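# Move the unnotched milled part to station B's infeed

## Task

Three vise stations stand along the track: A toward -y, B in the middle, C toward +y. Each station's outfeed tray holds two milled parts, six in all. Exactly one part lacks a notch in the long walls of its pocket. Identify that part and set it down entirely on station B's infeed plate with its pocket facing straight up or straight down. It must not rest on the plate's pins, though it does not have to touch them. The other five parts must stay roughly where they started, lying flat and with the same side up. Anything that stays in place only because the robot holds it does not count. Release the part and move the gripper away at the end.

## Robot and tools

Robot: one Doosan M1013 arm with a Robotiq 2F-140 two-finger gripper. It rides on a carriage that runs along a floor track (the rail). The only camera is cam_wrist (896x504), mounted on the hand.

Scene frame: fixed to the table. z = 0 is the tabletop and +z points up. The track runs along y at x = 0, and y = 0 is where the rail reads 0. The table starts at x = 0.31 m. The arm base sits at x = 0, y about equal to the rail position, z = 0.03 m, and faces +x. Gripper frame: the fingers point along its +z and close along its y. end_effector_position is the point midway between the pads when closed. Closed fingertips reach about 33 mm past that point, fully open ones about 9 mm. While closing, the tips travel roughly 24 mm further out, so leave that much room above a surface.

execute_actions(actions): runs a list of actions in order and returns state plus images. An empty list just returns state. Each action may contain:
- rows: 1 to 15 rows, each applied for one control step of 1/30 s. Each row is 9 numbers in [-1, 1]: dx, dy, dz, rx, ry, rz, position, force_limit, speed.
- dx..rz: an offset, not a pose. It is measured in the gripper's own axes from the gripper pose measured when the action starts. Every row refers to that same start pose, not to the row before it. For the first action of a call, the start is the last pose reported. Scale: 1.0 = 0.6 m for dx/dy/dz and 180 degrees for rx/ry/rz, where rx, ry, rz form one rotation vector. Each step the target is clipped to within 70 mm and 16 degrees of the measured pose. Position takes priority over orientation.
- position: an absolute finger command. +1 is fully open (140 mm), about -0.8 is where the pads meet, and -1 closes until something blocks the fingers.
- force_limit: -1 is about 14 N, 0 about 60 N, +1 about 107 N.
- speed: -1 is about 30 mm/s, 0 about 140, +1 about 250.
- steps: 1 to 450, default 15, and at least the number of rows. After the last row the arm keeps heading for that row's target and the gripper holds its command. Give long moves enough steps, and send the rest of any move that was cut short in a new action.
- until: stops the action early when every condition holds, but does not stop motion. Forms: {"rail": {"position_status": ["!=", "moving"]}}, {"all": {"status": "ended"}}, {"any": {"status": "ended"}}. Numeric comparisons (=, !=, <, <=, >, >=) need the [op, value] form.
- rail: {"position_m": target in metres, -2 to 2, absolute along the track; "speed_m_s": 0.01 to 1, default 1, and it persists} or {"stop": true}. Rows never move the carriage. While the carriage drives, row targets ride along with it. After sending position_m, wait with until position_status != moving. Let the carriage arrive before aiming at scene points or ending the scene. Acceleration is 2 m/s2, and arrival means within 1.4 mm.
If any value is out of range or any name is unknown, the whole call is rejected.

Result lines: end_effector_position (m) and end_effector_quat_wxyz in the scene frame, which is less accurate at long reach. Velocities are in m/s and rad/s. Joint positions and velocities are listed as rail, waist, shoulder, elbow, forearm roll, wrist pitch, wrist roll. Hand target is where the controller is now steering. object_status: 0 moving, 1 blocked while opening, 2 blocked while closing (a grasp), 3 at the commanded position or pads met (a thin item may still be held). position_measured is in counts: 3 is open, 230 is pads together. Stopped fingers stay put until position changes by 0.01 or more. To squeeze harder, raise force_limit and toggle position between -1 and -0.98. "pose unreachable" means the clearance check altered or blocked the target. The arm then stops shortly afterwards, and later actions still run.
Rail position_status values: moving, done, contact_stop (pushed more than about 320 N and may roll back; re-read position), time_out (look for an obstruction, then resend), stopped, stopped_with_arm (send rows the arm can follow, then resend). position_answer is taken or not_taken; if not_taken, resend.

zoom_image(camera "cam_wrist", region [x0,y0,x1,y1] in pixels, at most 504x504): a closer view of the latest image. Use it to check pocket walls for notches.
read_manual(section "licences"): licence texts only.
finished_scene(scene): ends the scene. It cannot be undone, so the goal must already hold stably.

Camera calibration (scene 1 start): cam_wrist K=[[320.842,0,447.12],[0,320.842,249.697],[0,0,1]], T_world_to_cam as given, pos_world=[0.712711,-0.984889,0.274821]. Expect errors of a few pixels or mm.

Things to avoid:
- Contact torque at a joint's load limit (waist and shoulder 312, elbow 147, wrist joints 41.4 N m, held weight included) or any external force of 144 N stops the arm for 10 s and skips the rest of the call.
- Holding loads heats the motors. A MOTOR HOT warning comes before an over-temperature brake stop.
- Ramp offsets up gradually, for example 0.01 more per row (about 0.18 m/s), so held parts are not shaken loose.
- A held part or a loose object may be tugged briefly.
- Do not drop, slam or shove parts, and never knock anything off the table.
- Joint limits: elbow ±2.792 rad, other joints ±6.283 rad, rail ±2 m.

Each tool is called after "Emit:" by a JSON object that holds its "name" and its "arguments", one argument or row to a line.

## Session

Emit:
{"name": "execute_actions", "arguments": {
  "actions": []
}}

Scene clock: 0.00 s.
end_effector_position=(+0.5656, +1.3141, +0.3269) position_measured=3 object_status=3 end_effector_quat_wxyz=(-0.220, +0.162, +0.801, +0.533) end_effector_velocity=(+0.000, +0.000, +0.000) end_effector_angular_velocity=(+0.000, +0.000, +0.000)
Joint positions: [ 1.636 -0.827  0.658  1.347  0.657  2.199  4.361]
Joint velocities: [0. 0. 0. 0. 0. 0. 0.]
Hand target: +0.566, +1.314, +0.327; -0.220, +0.162, +0.801, +0.533
rail: position_m=1.636 position_m_goal=1.636 speed_m_s=1.00 position_status=done position_answer=taken refusals=0
camera_calibration (this result's frames):
cam_wrist: T_world_to_cam=[[0.655789, 0.348435, 0.669726, -1.04968], [0.748998, -0.411406, -0.519371, 0.290579], [0.0945619, 0.842222, -0.530773, -0.814702], [0, 0, 0, 1]] pos_world=[0.547765, 1.17145, 0.421494]

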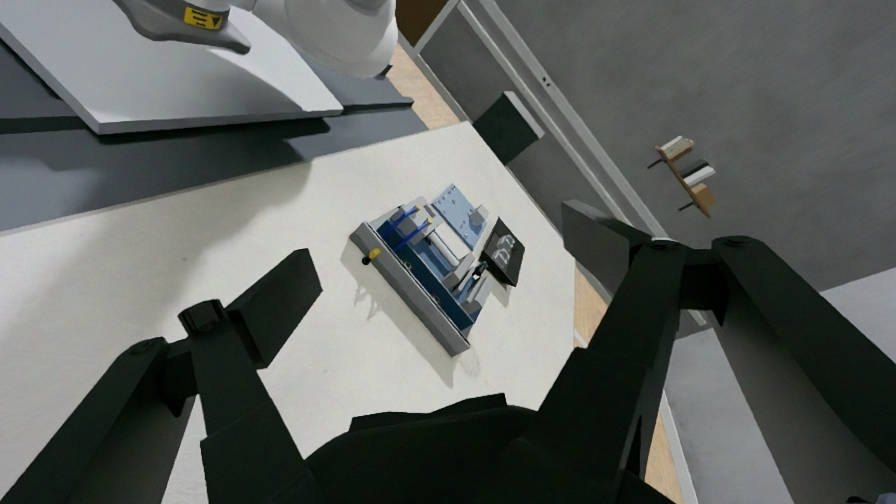

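Emit:
{"name": "zoom_image", "arguments": {
  "camera": "cam_wrist",
  "region": [460, 200, 550, 300]
}}

Region (460, 200, 550, 300) of cam_wrist's 896x504 image, scaled by 5.040, with more detail than that image has; it fills the left 454 columns of this view, and the rest is white.

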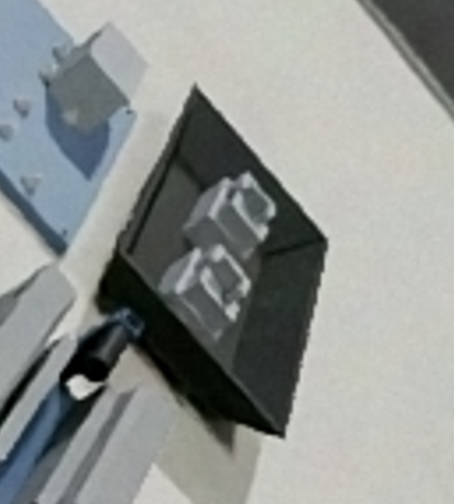

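Emit:
{"name": "execute_actions", "arguments": {
  "actions": [
    {"rail": {"position_m": 1.95}, "rows": [[-0.014,0.031,0.032,0.028,0.012,-0.036,1,0,0],[-0.029,0.062,0.065,0.056,0.023,-0.071,1,0,0],[-0.043,0.093,0.097,0.084,0.035,-0.107,1,0,0],[-0.057,0.124,0.129,0.112,0.046,-0.143,1,0,0],[-0.071,0.155,0.162,0.14,0.058,-0.178,1,0,0],[-0.086,0.186,0.194,0.167,0.07,-0.214,1,0,0],[-0.1,0.217,0.227,0.195,0.081,-0.25,1,0,0],[-0.114,0.248,0.259,0.223,0.093,-0.286,1,0,0],[-0.128,0.279,0.291,0.251,0.104,-0.321,1,0,0],[-0.143,0.31,0.324,0.279,0.116,-0.357,1,0,0],[-0.157,0.341,0.356,0.307,0.128,-0.393,1,0,0],[-0.171,0.372,0.388,0.335,0.139,-0.428,1,0,0],[-0.185,0.403,0.421,0.363,0.151,-0.464,1,0,0],[-0.2,0.434,0.453,0.391,0.162,-0.5,1,0,0],[-0.2139,0.4645,0.4855,0.4187,0.174,-0.5354,1,0,0]], "steps": 54}
  ]
}}

Scene clock: 23.73 s.
end_effector_position=(+0.7603, +2.0005, +0.3799) position_measured=3 object_status=3 end_effector_quat_wxyz=(+0.000, +0.708, -0.707, -0.001) end_effector_velocity=(-0.000, +0.000, +0.000) end_effector_angular_velocity=(+0.000, -0.000, +0.000)
Joint positions: [1.95  0.02  0.338 1.332 0.001 1.473 3.161]
Joint velocities: [ 0.  0. -0.  0.  0. -0. -0.]
Hand target: +0.760, +2.000, +0.380; +0.000, +0.708, -0.707, -0.001
Off the commanded pose: 0.001 m, 0 deg.
rail: position_m=1.950 position_m_goal=1.950 speed_m_s=1.00 position_status=done position_answer=taken refusals=0
camera_calibration (this result's frames):
cam_wrist: T_world_to_cam=[[-0.980262, 0.196644, 0.0204473, 0.342204], [0.191668, 0.919871, 0.342199, -2.11212], [0.0484826, 0.339363, -0.939405, -0.186895], [0, 0, 0, 1]] pos_world=[0.749335, 1.93901, 0.540197]

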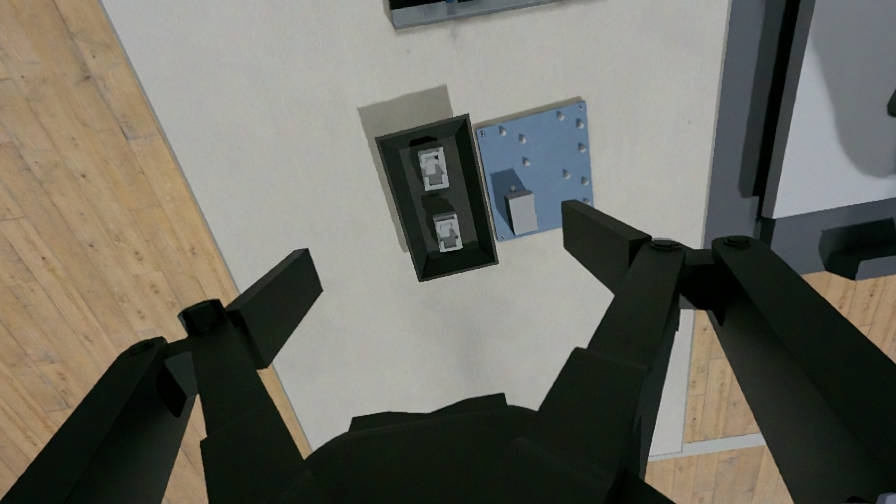

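Emit:
{"name": "zoom_image", "arguments": {
  "camera": "cam_wrist",
  "region": [365, 110, 515, 285]
}}

Region (365, 110, 515, 285) of cam_wrist's 896x504 image, scaled by 2.880, with more detail than that image has; it fills the left 432 columns of this view, and the rest is white.

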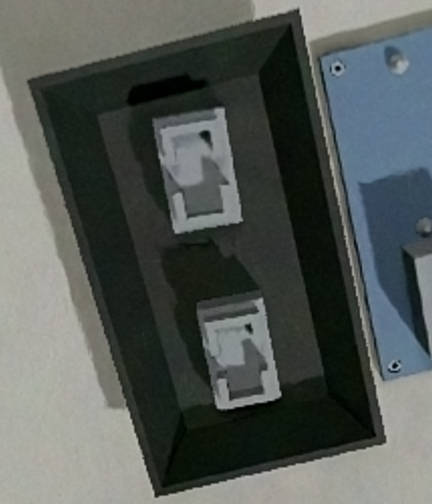

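Emit:
{"name": "execute_actions", "arguments": {
  "actions": [
    {"rail": {"position_m": 0.1}, "steps": 150, "until": {"rail": {"position_status": ["!=", "moving"]}}},
    {"steps": 5}
  ]
}}

Scene clock: 29.43 s.
end_effector_position=(+0.7603, +0.1503, +0.3799) position_measured=3 object_status=3 end_effector_quat_wxyz=(+0.000, +0.708, -0.707, -0.001) end_effector_velocity=(-0.000, +0.000, +0.000) end_effector_angular_velocity=(+0.000, -0.000, +0.000)
Joint positions: [0.1   0.021 0.338 1.332 0.001 1.473 3.161]
Joint velocities: [ 0.  0. -0.  0. -0. -0. -0.]
Hand target: +0.760, +0.150, +0.380; +0.000, +0.708, -0.707, -0.001
Off the commanded pose: 0.001 m, 0 deg.
rail: position_m=0.100 position_m_goal=0.100 speed_m_s=1.00 position_status=done position_answer=taken refusals=0
camera_calibration (this result's frames):
cam_wrist: T_world_to_cam=[[-0.980299, 0.196461, 0.0204223, 0.706087], [0.191489, 0.919924, 0.342156, -0.410019], [0.0484334, 0.339326, -0.939421, 0.44106], [0, 0, 0, 1]] pos_world=[0.749329, 0.0888045, 0.540211]

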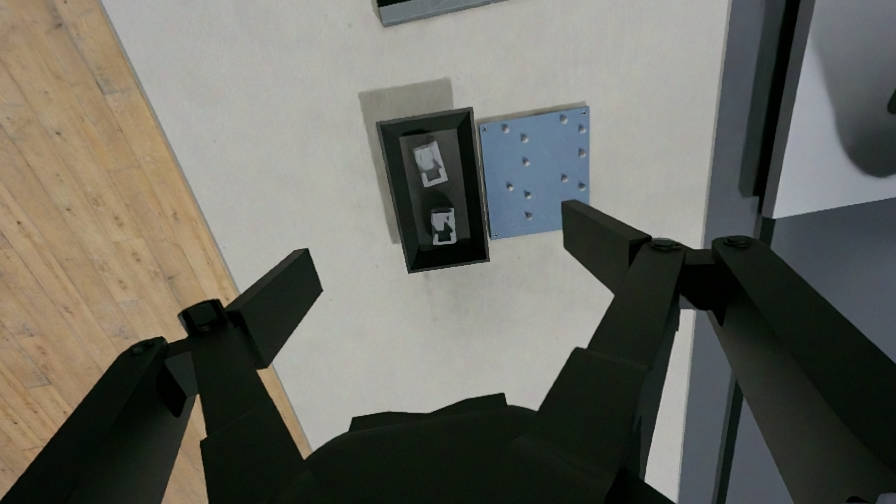

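Emit:
{"name": "zoom_image", "arguments": {
  "camera": "cam_wrist",
  "region": [370, 100, 500, 280]
}}

Emit:
{"name": "zoom_image", "arguments": {
  "camera": "cam_wrist",
  "region": [460, 95, 610, 250]
}}

Region (370, 100, 500, 280) of cam_wrist's 896x504 image, scaled by 2.800, with more detail than that image has.

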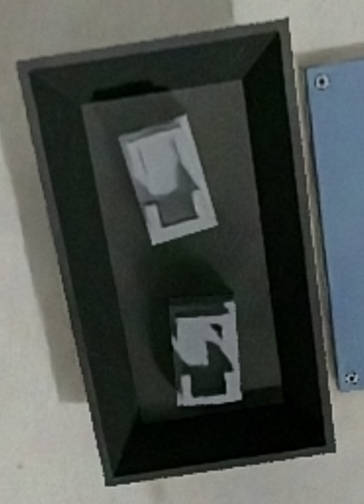

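Region (460, 95, 610, 250) of cam_wrist's 896x504 image, scaled by 3.252, with more detail than that image has; it fills the left 488 columns of this view, and the rest is white.

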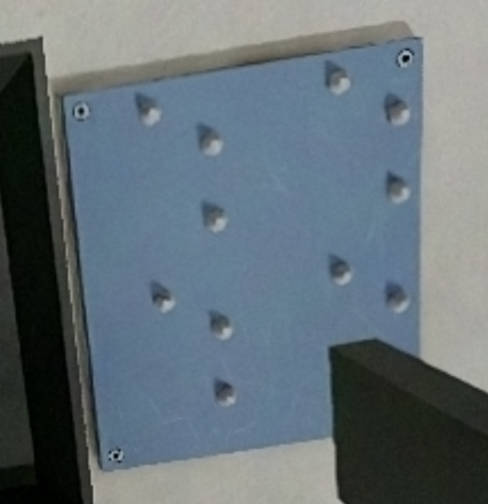

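Emit:
{"name": "execute_actions", "arguments": {
  "actions": [
    {"rail": {"position_m": -1.8}, "steps": 150, "until": {"rail": {"position_status": ["!=", "moving"]}}},
    {"steps": 5}
  ]
}}

Scene clock: 46.27 s.
end_effector_position=(+0.7603, -1.7496, +0.3799) position_measured=3 object_status=3 end_effector_quat_wxyz=(+0.000, +0.708, -0.707, -0.001) end_effector_velocity=(-0.000, +0.000, +0.000) end_effector_angular_velocity=(+0.000, -0.000, +0.000)
Joint positions: [-1.8    0.021  0.338  1.332  0.001  1.473  3.161]
Joint velocities: [ 0. -0. -0. -0.  0.  0. -0.]
Hand target: +0.760, -1.750, +0.380; +0.000, +0.708, -0.707, -0.001
Off the commanded pose: 0.001 m, 0 deg.
rail: position_m=-1.800 position_m_goal=-1.800 speed_m_s=1.00 position_status=done position_answer=taken refusals=0
camera_calibration (this result's frames):
cam_wrist: T_world_to_cam=[[-0.980306, 0.196424, 0.0204196, 1.0793], [0.191454, 0.919936, 0.342145, 1.33786], [0.0484207, 0.339316, -0.939425, 1.08576], [0, 0, 0, 1]] pos_world=[0.749329, -1.81117, 0.540212]

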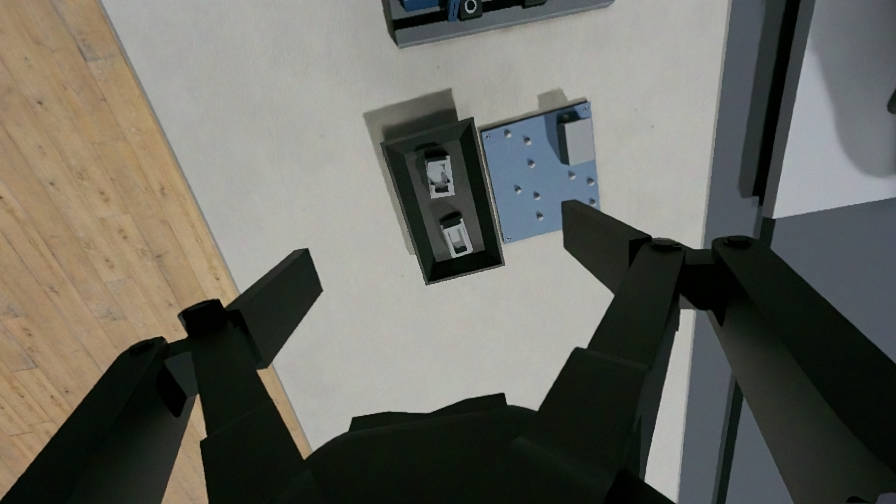

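Emit:
{"name": "zoom_image", "arguments": {
  "camera": "cam_wrist",
  "region": [375, 115, 515, 290]
}}

Region (375, 115, 515, 290) of cam_wrist's 896x504 image, scaled by 2.880, with more detail than that image has; it fills the left 403 columns of this view, and the rest is white.

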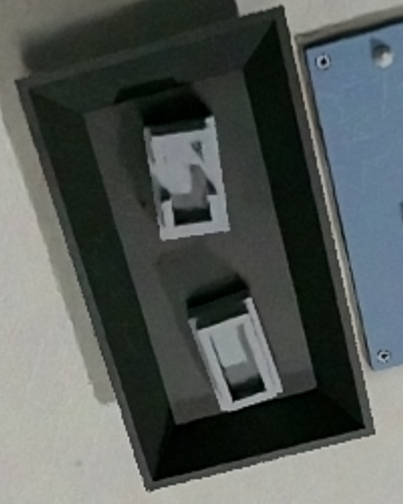

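Emit:
{"name": "execute_actions", "arguments": {
  "actions": [
    {"rows": [[-0.004,0,0.009,0,0,-0.001,0,0,0],[-0.011,0.001,0.027,0,0,-0.003,0,0,0],[-0.023,0.002,0.054,0,0,-0.005,0,0,0],[-0.036,0.003,0.086,0,0,-0.008,0,0,0],[-0.052,0.004,0.122,0,0,-0.012,0,0,0],[-0.068,0.006,0.16,0,0,-0.015,0,0,0],[-0.084,0.007,0.198,0,0,-0.019,0,0,0],[-0.1,0.008,0.236,0,0,-0.023,0,0,0],[-0.117,0.009,0.275,0,0,-0.026,0,0,0],[-0.133,0.011,0.313,0,0,-0.03,0,0,0],[-0.148,0.012,0.349,0,0,-0.034,0,0,0],[-0.162,0.013,0.383,0,0,-0.037,0,0,0],[-0.175,0.014,0.412,0,0,-0.04,0,0,0],[-0.185,0.015,0.435,0,0,-0.042,0,0,0],[-0.191,0.0155,0.45,0,0,-0.0433,0,0,0]], "steps": 33}
  ]
}}

Scene clock: 59.17 s.
end_effector_position=(+0.7505, -1.6346, +0.1101) position_measured=129 object_status=3 end_effector_quat_wxyz=(+0.000, +0.754, -0.657, -0.001) end_effector_velocity=(+0.000, +0.000, -0.000) end_effector_angular_velocity=(+0.000, -0.000, -0.000)
Joint positions: [-1.8    0.171  0.485  1.628  0.001  1.03   3.175]
Joint velocities: [ 0.  0. -0.  0. -0. -0.  0.]
Hand target: +0.750, -1.635, +0.110; +0.000, +0.754, -0.657, -0.001
Off the commanded pose: 0.000 m, 0 deg.
rail: position_m=-1.800 position_m_goal=-1.800 speed_m_s=1.00 position_status=done position_answer=taken refusals=0
camera_calibration (this result's frames):
cam_wrist: T_world_to_cam=[[-0.997882, 0.0618404, 0.0201931, 0.845822], [0.0650152, 0.937332, 0.342317, 1.44955], [0.00224133, 0.342905, -0.939368, 0.834286], [0, 0, 0, 1]] pos_world=[0.747918, -1.6971, 0.270414]

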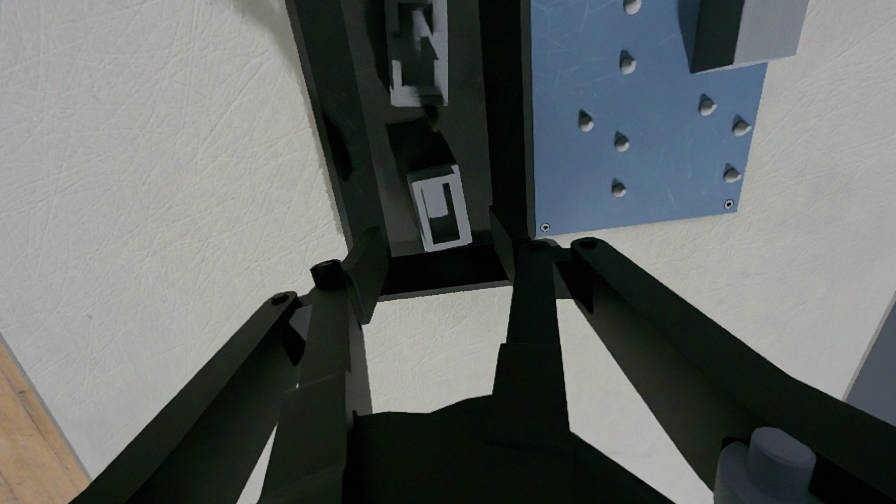

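Emit:
{"name": "zoom_image", "arguments": {
  "camera": "cam_wrist",
  "region": [330, 110, 550, 310]
}}

Region (330, 110, 550, 310) of cam_wrist's 896x504 image, scaled by 2.291, with more detail than that image has; it fills the top 458 rows of this view, and the rest is white.

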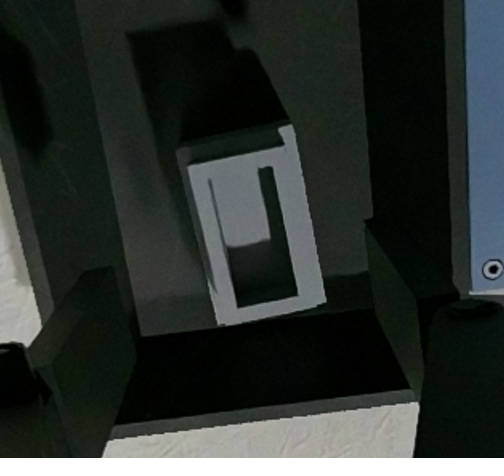

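Emit:
{"name": "execute_actions", "arguments": {
  "actions": [
    {"rows": [[0.001,0.001,0.004,0,0,0,-0.2,0,0],[0.002,0.002,0.011,0,0,0,-0.2,0,0],[0.003,0.003,0.021,0,0,0,-0.2,0,0],[0.004,0.004,0.032,0,0,0,-0.2,0,0],[0.0048,0.0043,0.043,0,0,0,-0.2,0,0],[0.0048,0.0043,0.054,0,0,0,-0.2,0,0],[0.0048,0.0043,0.064,0,0,0,-0.2,0,0],[0.0048,0.0043,0.073,0,0,0,-0.2,0,0],[0.0048,0.0043,0.081,0,0,0,-0.2,0,0],[0.0048,0.0043,0.088,0,0,0,-0.2,0,0],[0.0048,0.0043,0.094,0,0,0,-0.2,0,0],[0.0048,0.0043,0.098,0,0,0,-0.2,0,0],[0.0048,0.0043,0.101,0,0,0,-0.2,0,0],[0.0048,0.0043,0.1027,0,0,0,-0.2,0,0]], "steps": 24}
  ]
}}

Scene clock: 80.13 s.
end_effector_position=(+0.7482, -1.6378, +0.0485) position_measured=154 object_status=3 end_effector_quat_wxyz=(+0.000, +0.754, -0.657, -0.001) end_effector_velocity=(-0.000, -0.000, -0.000) end_effector_angular_velocity=(-0.000, +0.000, -0.000)
Joint positions: [-1.8    0.168  0.537  1.675  0.001  0.931  3.171]
Joint velocities: [ 0. -0.  0.  0.  0.  0. -0.]
Hand target: +0.748, -1.638, +0.048; +0.000, +0.754, -0.657, -0.001
Off the commanded pose: 0.000 m, 0 deg.
rail: position_m=-1.800 position_m_goal=-1.800 speed_m_s=1.00 position_status=done position_answer=taken refusals=0
camera_calibration (this result's frames):
cam_wrist: T_world_to_cam=[[-0.997884, 0.0618139, 0.0201619, 0.844962], [0.0649798, 0.937365, 0.342235, 1.47387], [0.00225584, 0.342821, -0.939398, 0.777368], [0, 0, 0, 1]] pos_world=[0.745649, -1.70028, 0.208813]

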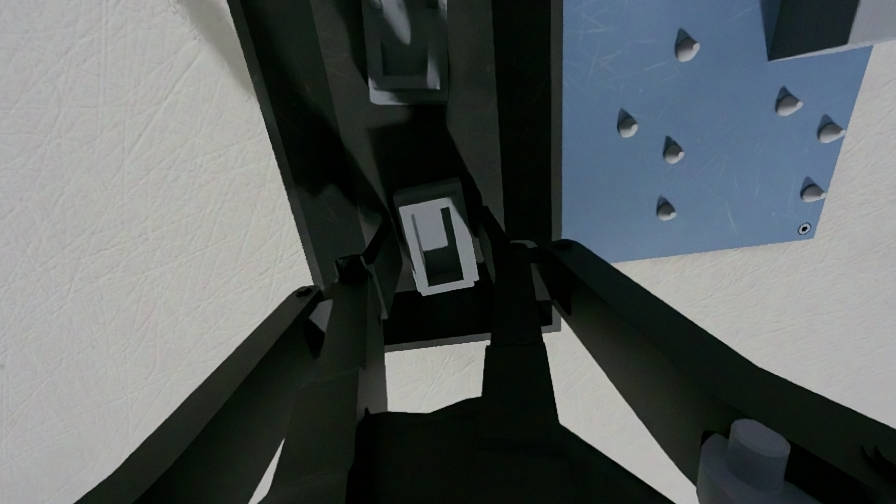

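Emit:
{"name": "execute_actions", "arguments": {
  "actions": [
    {"rows": [[0,0,0,0,0,0,-1,0.2,-0.6]], "steps": 15}
  ]
}}

Scene clock: 82.80 s.
end_effector_position=(+0.7482, -1.6378, +0.0485) position_measured=178 object_status=0 end_effector_quat_wxyz=(+0.000, +0.754, -0.657, -0.001) end_effector_velocity=(+0.000, -0.000, -0.000) end_effector_angular_velocity=(-0.000, +0.000, +0.000)
Joint positions: [-1.8    0.168  0.537  1.675  0.001  0.931  3.171]
Joint velocities: [ 0. -0.  0. -0.  0.  0. -0.]
Hand target: +0.748, -1.638, +0.048; +0.000, +0.754, -0.657, -0.001
Off the commanded pose: 0.000 m, 0 deg.
rail: position_m=-1.800 position_m_goal=-1.800 speed_m_s=1.00 position_status=done position_answer=taken refusals=0
camera_calibration (this result's frames):
cam_wrist: T_world_to_cam=[[-0.99788, 0.0618662, 0.0201825, 0.845032], [0.0650358, 0.937338, 0.342299, 1.47376], [0.00225898, 0.342886, -0.939374, 0.777456], [0, 0, 0, 1]] pos_world=[0.745637, -1.70027, 0.208799]

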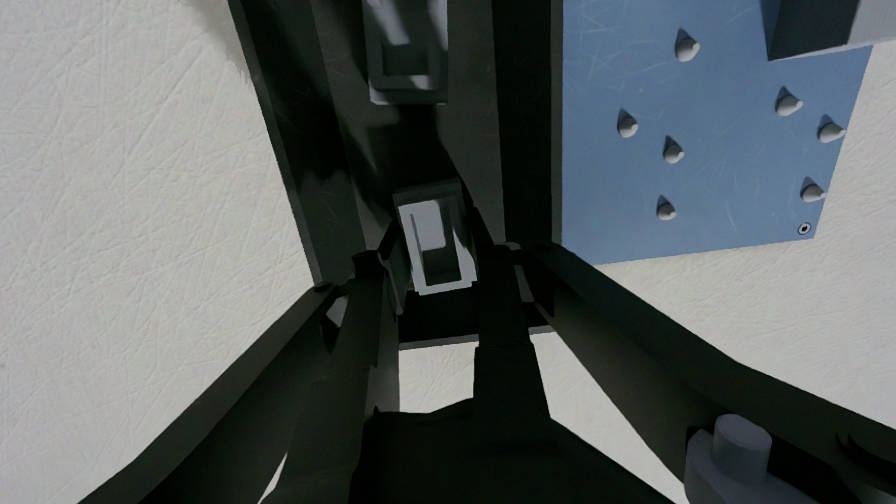

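Emit:
{"name": "execute_actions", "arguments": {
  "actions": []
}}

Scene clock: 83.70 s.
end_effector_position=(+0.7482, -1.6378, +0.0485) position_measured=178 object_status=2 end_effector_quat_wxyz=(+0.000, +0.754, -0.657, -0.001) end_effector_velocity=(+0.000, -0.000, -0.000) end_effector_angular_velocity=(-0.000, -0.000, +0.000)
Joint positions: [-1.8    0.168  0.537  1.675  0.001  0.931  3.171]
Joint velocities: [ 0.  0. -0.  0. -0. -0.  0.]
Hand target: +0.748, -1.638, +0.048; +0.000, +0.754, -0.657, -0.001
Off the commanded pose: 0.000 m, 0 deg.
rail: position_m=-1.800 position_m_goal=-1.800 speed_m_s=1.00 position_status=done position_answer=taken refusals=0
camera_calibration (this result's frames):
cam_wrist: T_world_to_cam=[[-0.997884, 0.0618204, 0.0201677, 0.844965], [0.0649879, 0.937362, 0.342241, 1.47386], [0.00225303, 0.342828, -0.939396, 0.777373], [0, 0, 0, 1]] pos_world=[0.745642, -1.70028, 0.208804]

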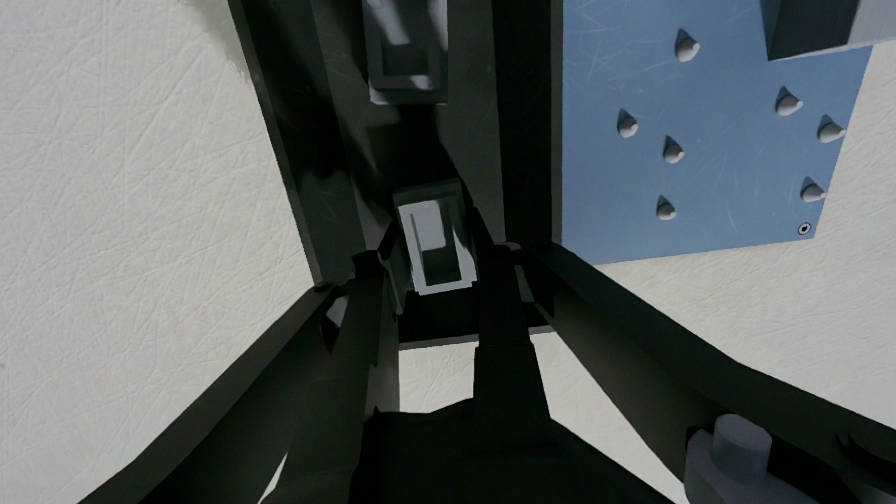

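Emit:
{"name": "execute_actions", "arguments": {
  "actions": [
    {"rows": [[0,0,-0.003,0,0,0,-1,0.2,-0.6],[0,0,-0.008,0,0,0,-1,0.2,-0.6],[0,0,-0.015,0,0,0,-1,0.2,-0.6],[0,0,-0.024,0,0,0,-1,0.2,-0.6],[0,0,-0.035,0,0,0,-1,0.2,-0.6],[0,0,-0.048,0,0,0,-1,0.2,-0.6],[0,0,-0.062,0,0,0,-1,0.2,-0.6],[0,0,-0.077,0,0,0,-1,0.2,-0.6],[0,0,-0.092,0,0,0,-1,0.2,-0.6],[0,0,-0.107,0,0,0,-1,0.2,-0.6],[0,0,-0.122,0,0,0,-1,0.2,-0.6],[0,0,-0.137,0,0,0,-1,0.2,-0.6],[0,0,-0.152,0,0,0,-1,0.2,-0.6],[0,0,-0.167,0,0,0,-1,0.2,-0.6],[0,0,-0.182,0,0,0,-1,0.2,-0.6]], "steps": 15},
    {"rail": {"position_m": -0.007}, "rows": [[-0.001,0.006,-0.047,0,0,0.001,-1,0.2,-0.6],[-0.002,0.017,-0.061,0,0,0.004,-1,0.2,-0.6],[-0.005,0.035,-0.074,0,0,0.007,-1,0.2,-0.6],[-0.008,0.055,-0.086,0,0,0.011,-1,0.2,-0.6],[-0.011,0.078,-0.097,0,0,0.016,-1,0.2,-0.6],[-0.014,0.103,-0.107,0,0,0.021,-1,0.2,-0.6],[-0.018,0.127,-0.116,0,0,0.026,-1,0.2,-0.6],[-0.021,0.152,-0.124,0,0,0.031,-1,0.2,-0.6],[-0.024,0.176,-0.131,0,0,0.036,-1,0.2,-0.6],[-0.028,0.201,-0.137,0,0,0.041,-1,0.2,-0.6],[-0.031,0.224,-0.142,0,0,0.046,-1,0.2,-0.6],[-0.034,0.246,-0.147,0,0,0.05,-1,0.2,-0.6],[-0.037,0.264,-0.151,0,0,0.054,-1,0.2,-0.6],[-0.039,0.279,-0.154,0,0,0.057,-1,0.2,-0.6],[-0.04,0.289,-0.155,0,0,0.059,-1,0.2,-0.6]], "steps": 150, "until": {"rail": {"position_m": [">=", -0.13]}}},
    {"rows": [[0,0,0.004,0,0,0,-1,0.2,-0.6],[0,0,0.011,0,0,0,-1,0.2,-0.6],[0,0,0.022,0,0,0,-1,0.2,-0.6],[0,0,0.035,0,0,0,-1,0.2,-0.6],[0,0,0.05,0,0,0,-1,0.2,-0.6],[0,0,0.065,0,0,0,-1,0.2,-0.6],[0,0,0.081,0,0,0,-1,0.2,-0.6],[0,0,0.096,0,0,0,-1,0.2,-0.6],[0,0,0.112,0,0,0,-1,0.2,-0.6],[0,0,0.127,0,0,0,-1,0.2,-0.6],[0,0,0.142,0,0,0,-1,0.2,-0.6],[0,0,0.156,0,0,0,-1,0.2,-0.6],[0,0,0.168,0,0,0,-1,0.2,-0.6],[0,0,0.177,0,0,0,-1,0.2,-0.6],[0,0,0.183,0,0,0,-1,0.2,-0.6]], "steps": 24}
  ]
}}

Scene clock: 102.70 s.
end_effector_position=(+0.5732, +0.1555, +0.1257) position_measured=178 object_status=2 end_effector_quat_wxyz=(-0.000, +0.690, -0.724, -0.001) end_effector_velocity=(-0.000, +0.000, -0.000) end_effector_angular_velocity=(-0.000, +0.000, +0.000)
Joint positions: [-0.007  0.217  0.231  1.966  0.001  0.944  3.406]
Joint velocities: [-0.  0.  0.  0. -0. -0.  0.]
Hand target: +0.573, +0.155, +0.126; -0.000, +0.690, -0.724, -0.001
Off the commanded pose: 0.000 m, 0 deg.
rail: position_m=-0.007 position_m_goal=-0.007 speed_m_s=1.00 position_status=done position_answer=taken refusals=0
camera_calibration (this result's frames):
cam_wrist: T_world_to_cam=[[-0.96944, 0.244539, 0.0196737, 0.513215], [0.236346, 0.909433, 0.342157, -0.316001], [0.0657788, 0.33635, -0.939437, 0.200078], [0, 0, 0, 1]] pos_world=[0.559056, 0.0945841, 0.285986]

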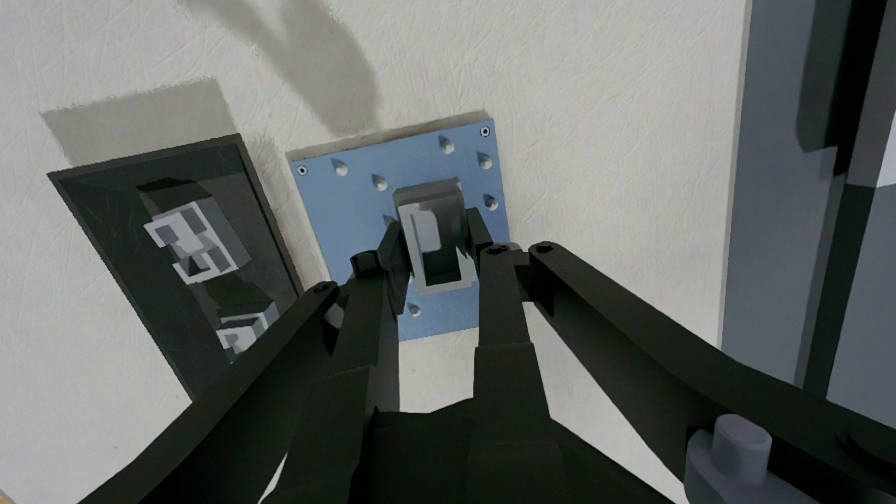

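Emit:
{"name": "zoom_image", "arguments": {
  "camera": "cam_wrist",
  "region": [280, 110, 530, 350]
}}

Region (280, 110, 530, 350) of cam_wrist's 896x504 image, scaled by 2.016, with more detail than that image has; it fills the top 484 rows of this view, and the rest is white.

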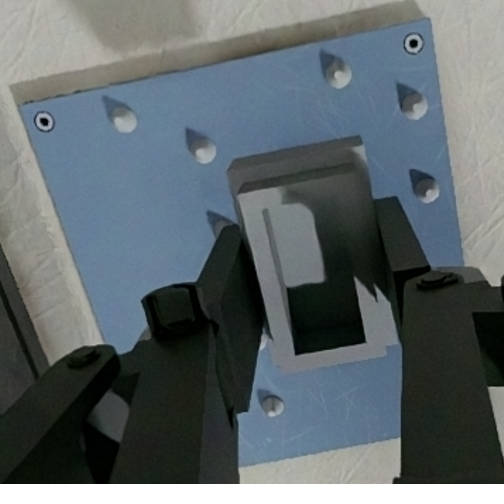

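Emit:
{"name": "execute_actions", "arguments": {
  "actions": [
    {"rows": [[0,0.001,0.005,0,0,0,-1,0.2,-0.6],[0.0005,0.002,0.013,0,0,0,-1,0.2,-0.6],[0.001,0.003,0.024,0,0,0,-1,0.2,-0.6],[0.001,0.004,0.037,0,0,0,-1,0.2,-0.6],[0.001,0.004,0.05,0,0,0,-1,0.2,-0.6],[0.001,0.004,0.063,0,0,0,-1,0.2,-0.6],[0.001,0.004,0.075,0,0,0,-1,0.2,-0.6],[0.001,0.004,0.086,0,0,0,-1,0.2,-0.6],[0.001,0.004,0.096,0,0,0,-1,0.2,-0.6],[0.001,0.004,0.105,0,0,0,-1,0.2,-0.6],[0.001,0.004,0.112,0,0,0,-1,0.2,-0.6],[0.001,0.004,0.118,0,0,0,-1,0.2,-0.6],[0.001,0.004,0.122,0,0,0,-1,0.2,-0.6],[0.001,0.004,0.125,0,0,0,-1,0.2,-0.6],[0.001,0.004,0.127,0,0,0,-1,0.2,-0.6]], "steps": 24}
  ]
}}

Scene clock: 124.07 s.
end_effector_position=(+0.5707, +0.1550, +0.0495) position_measured=178 object_status=2 end_effector_quat_wxyz=(-0.000, +0.690, -0.724, -0.000) end_effector_velocity=(-0.000, -0.000, -0.000) end_effector_angular_velocity=(-0.000, +0.000, -0.001)
Joint positions: [-0.007  0.218  0.315  2.029  0.001  0.799  3.406]
Joint velocities: [-0.     0.     0.     0.    -0.     0.     0.001]
Hand target: +0.571, +0.155, +0.049; -0.000, +0.690, -0.724, -0.000
Off the commanded pose: 0.000 m, 0 deg.
rail: position_m=-0.007 position_m_goal=-0.007 speed_m_s=1.00 position_status=done position_answer=taken refusals=0
camera_calibration (this result's frames):
cam_wrist: T_world_to_cam=[[-0.969464, 0.24445, 0.0195754, 0.512454], [0.236235, 0.909492, 0.342077, -0.288838], [0.0658171, 0.336256, -0.939468, 0.128864], [0, 0, 0, 1]] pos_world=[0.556558, 0.0940951, 0.209837]

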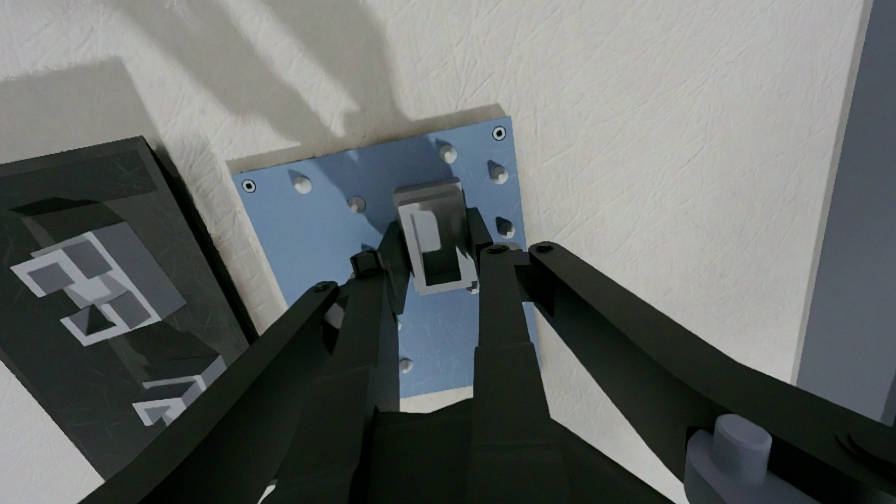

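Emit:
{"name": "execute_actions", "arguments": {
  "actions": []
}}

Scene clock: 135.07 s.
end_effector_position=(+0.5707, +0.1550, +0.0495) position_measured=178 object_status=2 end_effector_quat_wxyz=(-0.000, +0.690, -0.724, -0.000) end_effector_velocity=(-0.000, -0.000, -0.000) end_effector_angular_velocity=(-0.000, +0.000, -0.000)
Joint positions: [-0.007  0.218  0.315  2.029  0.001  0.799  3.406]
Joint velocities: [-0. -0.  0.  0. -0. -0.  0.]
Hand target: +0.571, +0.155, +0.049; -0.000, +0.690, -0.724, -0.000
Off the commanded pose: 0.000 m, 0 deg.
rail: position_m=-0.007 position_m_goal=-0.007 speed_m_s=1.00 position_status=done position_answer=taken refusals=0
camera_calibration (this result's frames):
cam_wrist: T_world_to_cam=[[-0.96943, 0.24458, 0.0196581, 0.512379], [0.236381, 0.909435, 0.342128, -0.288921], [0.0657998, 0.336316, -0.939448, 0.128832], [0, 0, 0, 1]] pos_world=[0.556534, 0.0941091, 0.209807]

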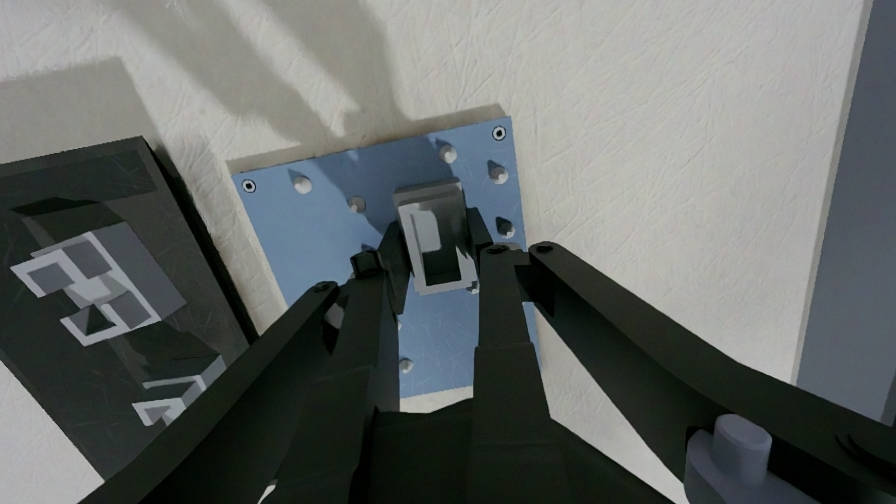

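Emit:
{"name": "zoom_image", "arguments": {
  "camera": "cam_wrist",
  "region": [320, 120, 560, 320]
}}

Region (320, 120, 560, 320) of cam_wrist's 896x504 image, scaled by 2.100, with more detail than that image has.

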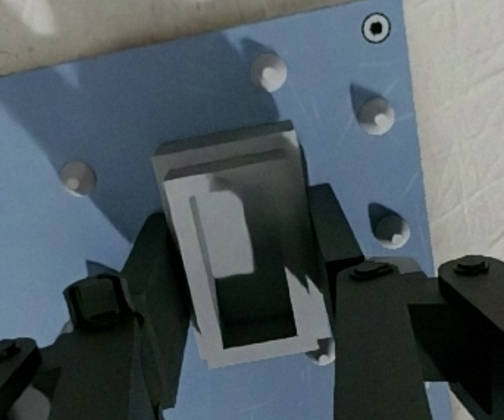

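Emit:
{"name": "execute_actions", "arguments": {
  "actions": [
    {"rows": [[0,0,0.001,0,0,0,-1,0.2,-0.6],[0,0,0.002,0,0,0,-1,0.2,-0.6],[0,0,0.003,0,0,0,-1,0.2,-0.6]], "steps": 10}
  ]
}}

Scene clock: 153.17 s.
end_effector_position=(+0.5706, +0.1550, +0.0476) position_measured=178 object_status=2 end_effector_quat_wxyz=(-0.000, +0.690, -0.724, -0.001) end_effector_velocity=(+0.000, -0.000, +0.000) end_effector_angular_velocity=(+0.000, -0.000, +0.000)
Joint positions: [-0.007  0.218  0.317  2.03   0.001  0.795  3.406]
Joint velocities: [-0. -0. -0. -0.  0.  0. -0.]
Hand target: +0.571, +0.155, +0.048; -0.000, +0.690, -0.724, -0.000
Off the commanded pose: 0.000 m, 0 deg.
rail: position_m=-0.007 position_m_goal=-0.007 speed_m_s=1.00 position_status=done position_answer=taken refusals=0
camera_calibration (this result's frames):
cam_wrist: T_world_to_cam=[[-0.969427, 0.244585, 0.0197142, 0.512385], [0.236407, 0.909437, 0.342105, -0.288301], [0.065745, 0.336306, -0.939455, 0.127149], [0, 0, 0, 1]] pos_world=[0.556517, 0.0941087, 0.207978]

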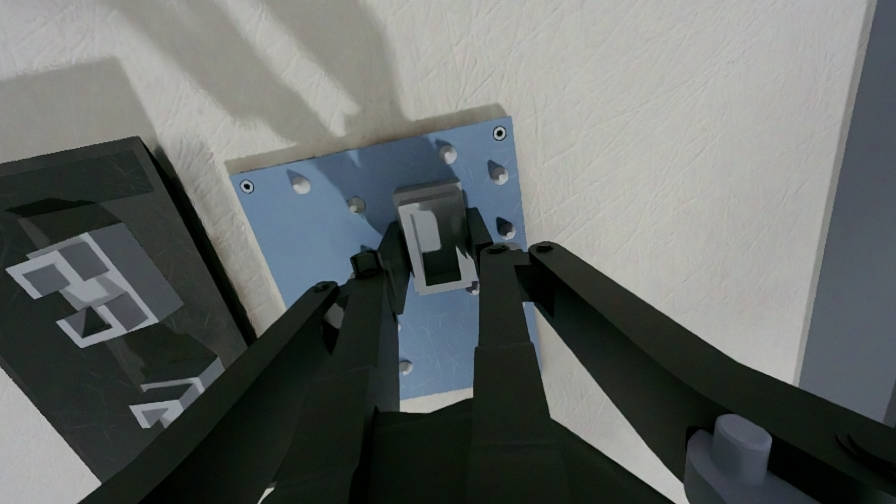

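Emit:
{"name": "execute_actions", "arguments": {
  "actions": [
    {"rows": [[0,0,0.001,0,0,0,-1,0.2,-0.6],[0,0,0.002,0,0,0,-1,0.2,-0.6]], "steps": 9}
  ]
}}

Scene clock: 154.87 s.
end_effector_position=(+0.5707, +0.1550, +0.0465) position_measured=178 object_status=2 end_effector_quat_wxyz=(-0.000, +0.690, -0.724, -0.000) end_effector_velocity=(-0.000, -0.000, -0.000) end_effector_angular_velocity=(-0.000, +0.001, -0.000)
Joint positions: [-0.007  0.218  0.318  2.03   0.001  0.793  3.406]
Joint velocities: [-0.     0.     0.001  0.     0.    -0.    -0.   ]
Hand target: +0.571, +0.155, +0.046; -0.000, +0.690, -0.724, -0.001
Off the commanded pose: 0.000 m, 0 deg.
rail: position_m=-0.007 position_m_goal=-0.007 speed_m_s=1.00 position_status=done position_answer=taken refusals=0
camera_calibration (this result's frames):
cam_wrist: T_world_to_cam=[[-0.969429, 0.244587, 0.0196201, 0.51244], [0.236374, 0.90943, 0.342148, -0.287904], [0.0658418, 0.336325, -0.939441, 0.126012], [0, 0, 0, 1]] pos_world=[0.55653, 0.0941107, 0.206832]

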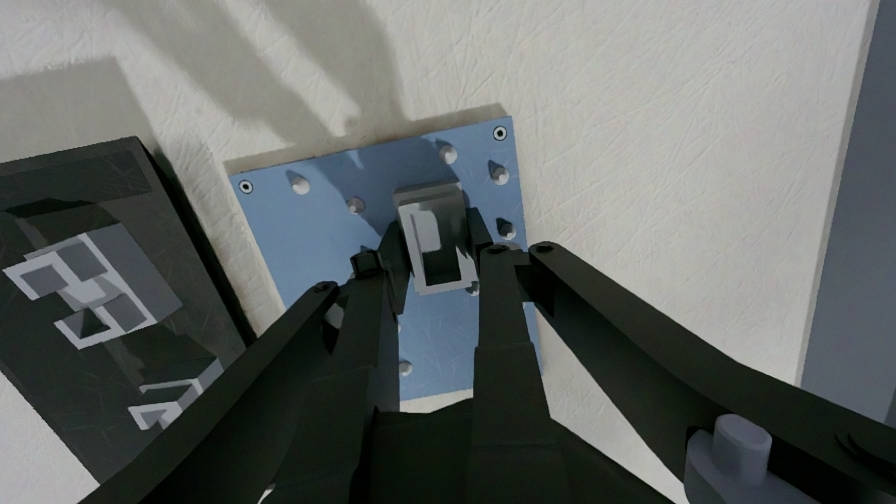

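Emit:
{"name": "zoom_image", "arguments": {
  "camera": "cam_wrist",
  "region": [360, 140, 520, 260]
}}

Region (360, 140, 520, 260) of cam_wrist's 896x504 image, scaled by 3.150, with more detail than that image has; it fills the top 378 rows of this view, and the rest is white.

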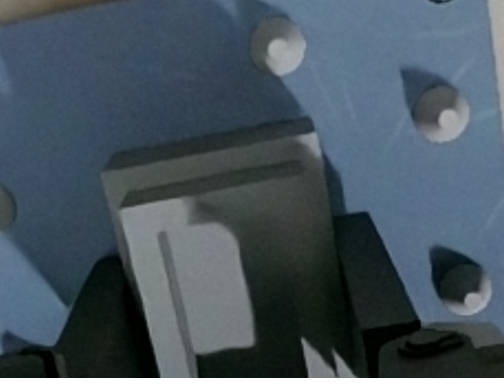

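Emit:
{"name": "execute_actions", "arguments": {
  "actions": [
    {"rows": [[0,0,0.0009,0,0,0,-1,0.2,-0.6],[0,0,0.0018,0,0,0,-1,0.2,-0.6]], "steps": 9}
  ]
}}

Scene clock: 158.20 s.
end_effector_position=(+0.5706, +0.1550, +0.0454) position_measured=178 object_status=2 end_effector_quat_wxyz=(-0.000, +0.690, -0.724, -0.000) end_effector_velocity=(+0.000, -0.000, +0.000) end_effector_angular_velocity=(+0.000, -0.000, -0.000)
Joint positions: [-0.007  0.218  0.32   2.031  0.001  0.791  3.406]
Joint velocities: [-0. -0. -0. -0.  0. -0. -0.]
Hand target: +0.571, +0.155, +0.045; -0.000, +0.690, -0.724, -0.000
Off the commanded pose: 0.000 m, 0 deg.
rail: position_m=-0.007 position_m_goal=-0.007 speed_m_s=1.00 position_status=done position_answer=taken refusals=0
camera_calibration (this result's frames):
cam_wrist: T_world_to_cam=[[-0.969428, 0.244587, 0.019667, 0.512437], [0.236392, 0.909434, 0.342123, -0.287524], [0.0657932, 0.336313, -0.939449, 0.125007], [0, 0, 0, 1]] pos_world=[0.556514, 0.0941067, 0.205728]

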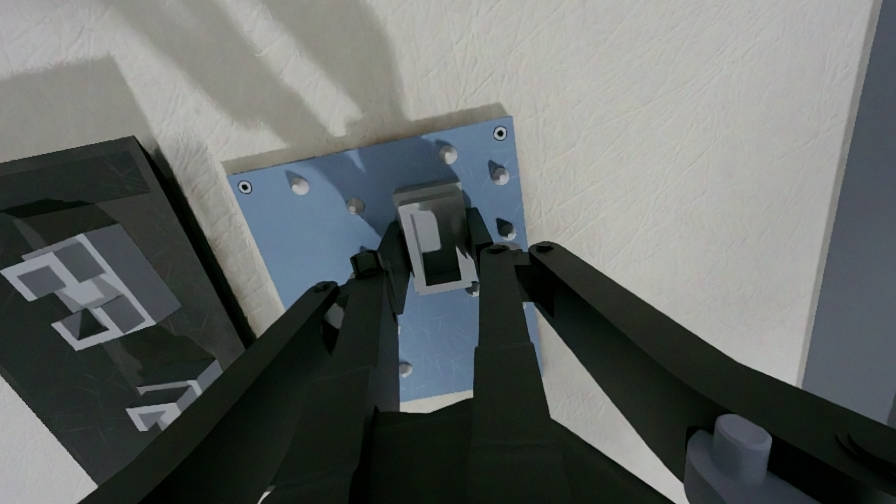

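Emit:
{"name": "zoom_image", "arguments": {
  "camera": "cam_wrist",
  "region": [360, 140, 520, 260]
}}

Region (360, 140, 520, 260) of cam_wrist's 896x504 image, scaled by 3.150, with more detail than that image has; it fills the top 378 rows of this view, and the rest is white.

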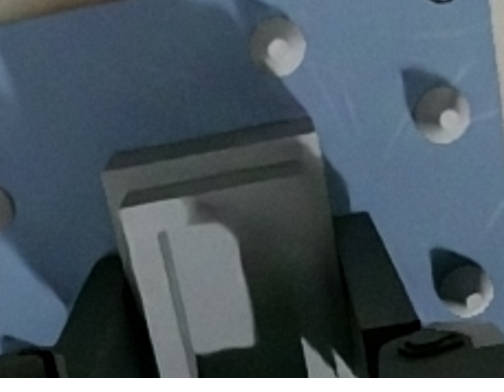

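Emit:
{"name": "execute_actions", "arguments": {
  "actions": [
    {"rows": [[0,0,0.0006,0,0,0,-1,0.2,-0.6]], "steps": 5},
    {"rows": [[0,0,0,0,0,0,-0.2,0,-0.7]], "steps": 14}
  ]
}}

Scene clock: 164.70 s.
end_effector_position=(+0.5709, +0.1550, +0.0453) position_measured=154 object_status=3 end_effector_quat_wxyz=(-0.000, +0.690, -0.724, -0.000) end_effector_velocity=(+0.000, +0.000, -0.000) end_effector_angular_velocity=(+0.000, -0.000, -0.000)
Joint positions: [-0.007  0.218  0.32   2.031  0.001  0.79   3.406]
Joint velocities: [ 0. -0.  0. -0.  0. -0.  0.]
Hand target: +0.571, +0.155, +0.045; -0.000, +0.690, -0.724, -0.000
Off the commanded pose: 0.000 m, 0 deg.
rail: position_m=-0.007 position_m_goal=-0.007 speed_m_s=1.00 position_status=done position_answer=taken refusals=0
camera_calibration (this result's frames):
cam_wrist: T_world_to_cam=[[-0.969436, 0.244589, 0.0192115, 0.51266], [0.236225, 0.909394, 0.342344, -0.28749], [0.066263, 0.336419, -0.939378, 0.12459], [0, 0, 0, 1]] pos_world=[0.556647, 0.0941361, 0.205608]

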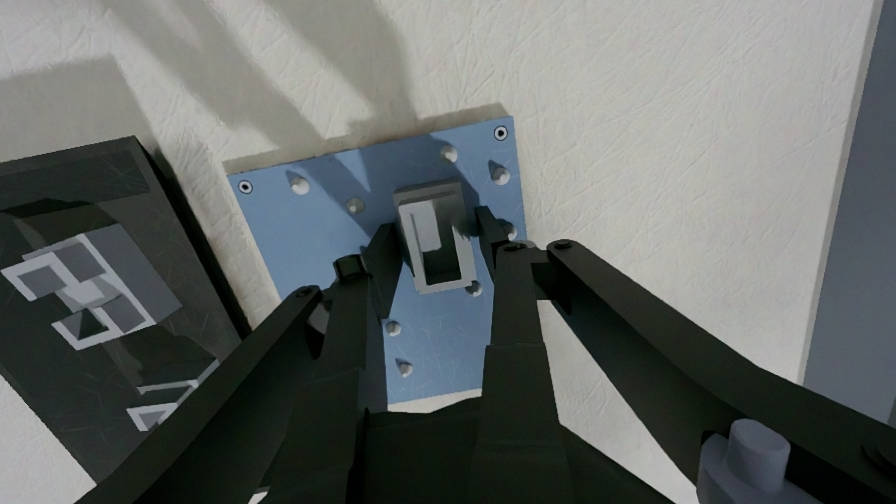

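Released. Now retreat upward.

Emit:
{"name": "execute_actions", "arguments": {
  "actions": [
    {"rows": [[0,0,-0.004,0,0,0,-0.2,0,-0.7],[0,0,-0.012,0,0,0,-0.2,0,-0.7],[0,0,-0.024,0,0,0,-0.2,0,-0.7],[0,0,-0.04,0,0,0,-0.2,0,-0.7],[0,0,-0.058,0,0,0,-0.2,0,-0.7],[0,0,-0.078,0,0,0,-0.2,0,-0.7],[0,0,-0.1,0,0,0,-0.2,0,-0.7],[0,0,-0.122,0,0,0,-0.2,0,-0.7],[0,0,-0.144,0,0,0,0.2,0,-0.3],[0,0,-0.164,0,0,0,0.2,0,-0.3],[0,0,-0.182,0,0,0,0.2,0,-0.3],[0,0,-0.198,0,0,0,0.2,0,-0.3],[0,0,-0.21,0,0,0,0.2,0,-0.3],[0,0,-0.218,0,0,0,0.2,0,-0.3],[0,0,-0.222,0,0,0,0.2,0,-0.3]], "steps": 26}
  ]
}}

Scene clock: 168.90 s.
end_effector_position=(+0.5709, +0.1550, +0.1786) position_measured=104 object_status=3 end_effector_quat_wxyz=(-0.000, +0.690, -0.724, -0.000) end_effector_velocity=(+0.000, -0.000, +0.000) end_effector_angular_velocity=(-0.001, -0.000, +0.000)
Joint positions: [-0.007  0.217  0.177  1.921  0.001  1.042  3.406]
Joint velocities: [ 0.    -0.    -0.    -0.    -0.001  0.     0.   ]
Hand target: +0.571, +0.155, +0.178; -0.000, +0.690, -0.724, -0.000
Off the commanded pose: 0.000 m, 0 deg.
rail: position_m=-0.007 position_m_goal=-0.007 speed_m_s=1.00 position_status=done position_answer=taken refusals=0
camera_calibration (this result's frames):
cam_wrist: T_world_to_cam=[[-0.969447, 0.244555, 0.0191062, 0.510216], [0.236145, 0.909349, 0.34252, -0.333084], [0.066391, 0.336567, -0.939316, 0.249686], [0, 0, 0, 1]] pos_world=[0.556707, 0.0940773, 0.338874]

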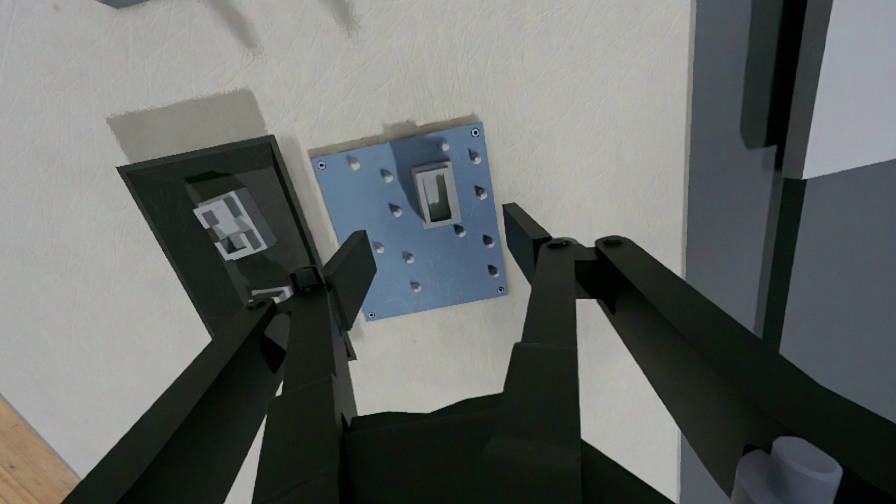

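Emit:
{"name": "zoom_image", "arguments": {
  "camera": "cam_wrist",
  "region": [300, 110, 520, 330]
}}

Region (300, 110, 520, 330) of cam_wrist's 896x504 image, scaled by 2.291, with more detail than that image has.

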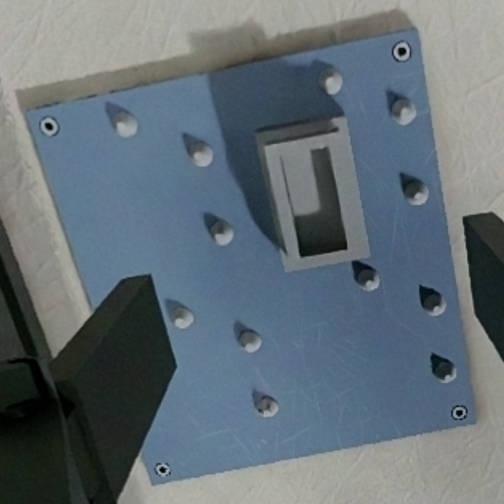

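The part lies flat on the plate, clear of the pins, with no notches in its long walls.

Emit:
{"name": "finished_scene", "arguments": {
  "scene": 2
}}

The scene is finished: the task was done.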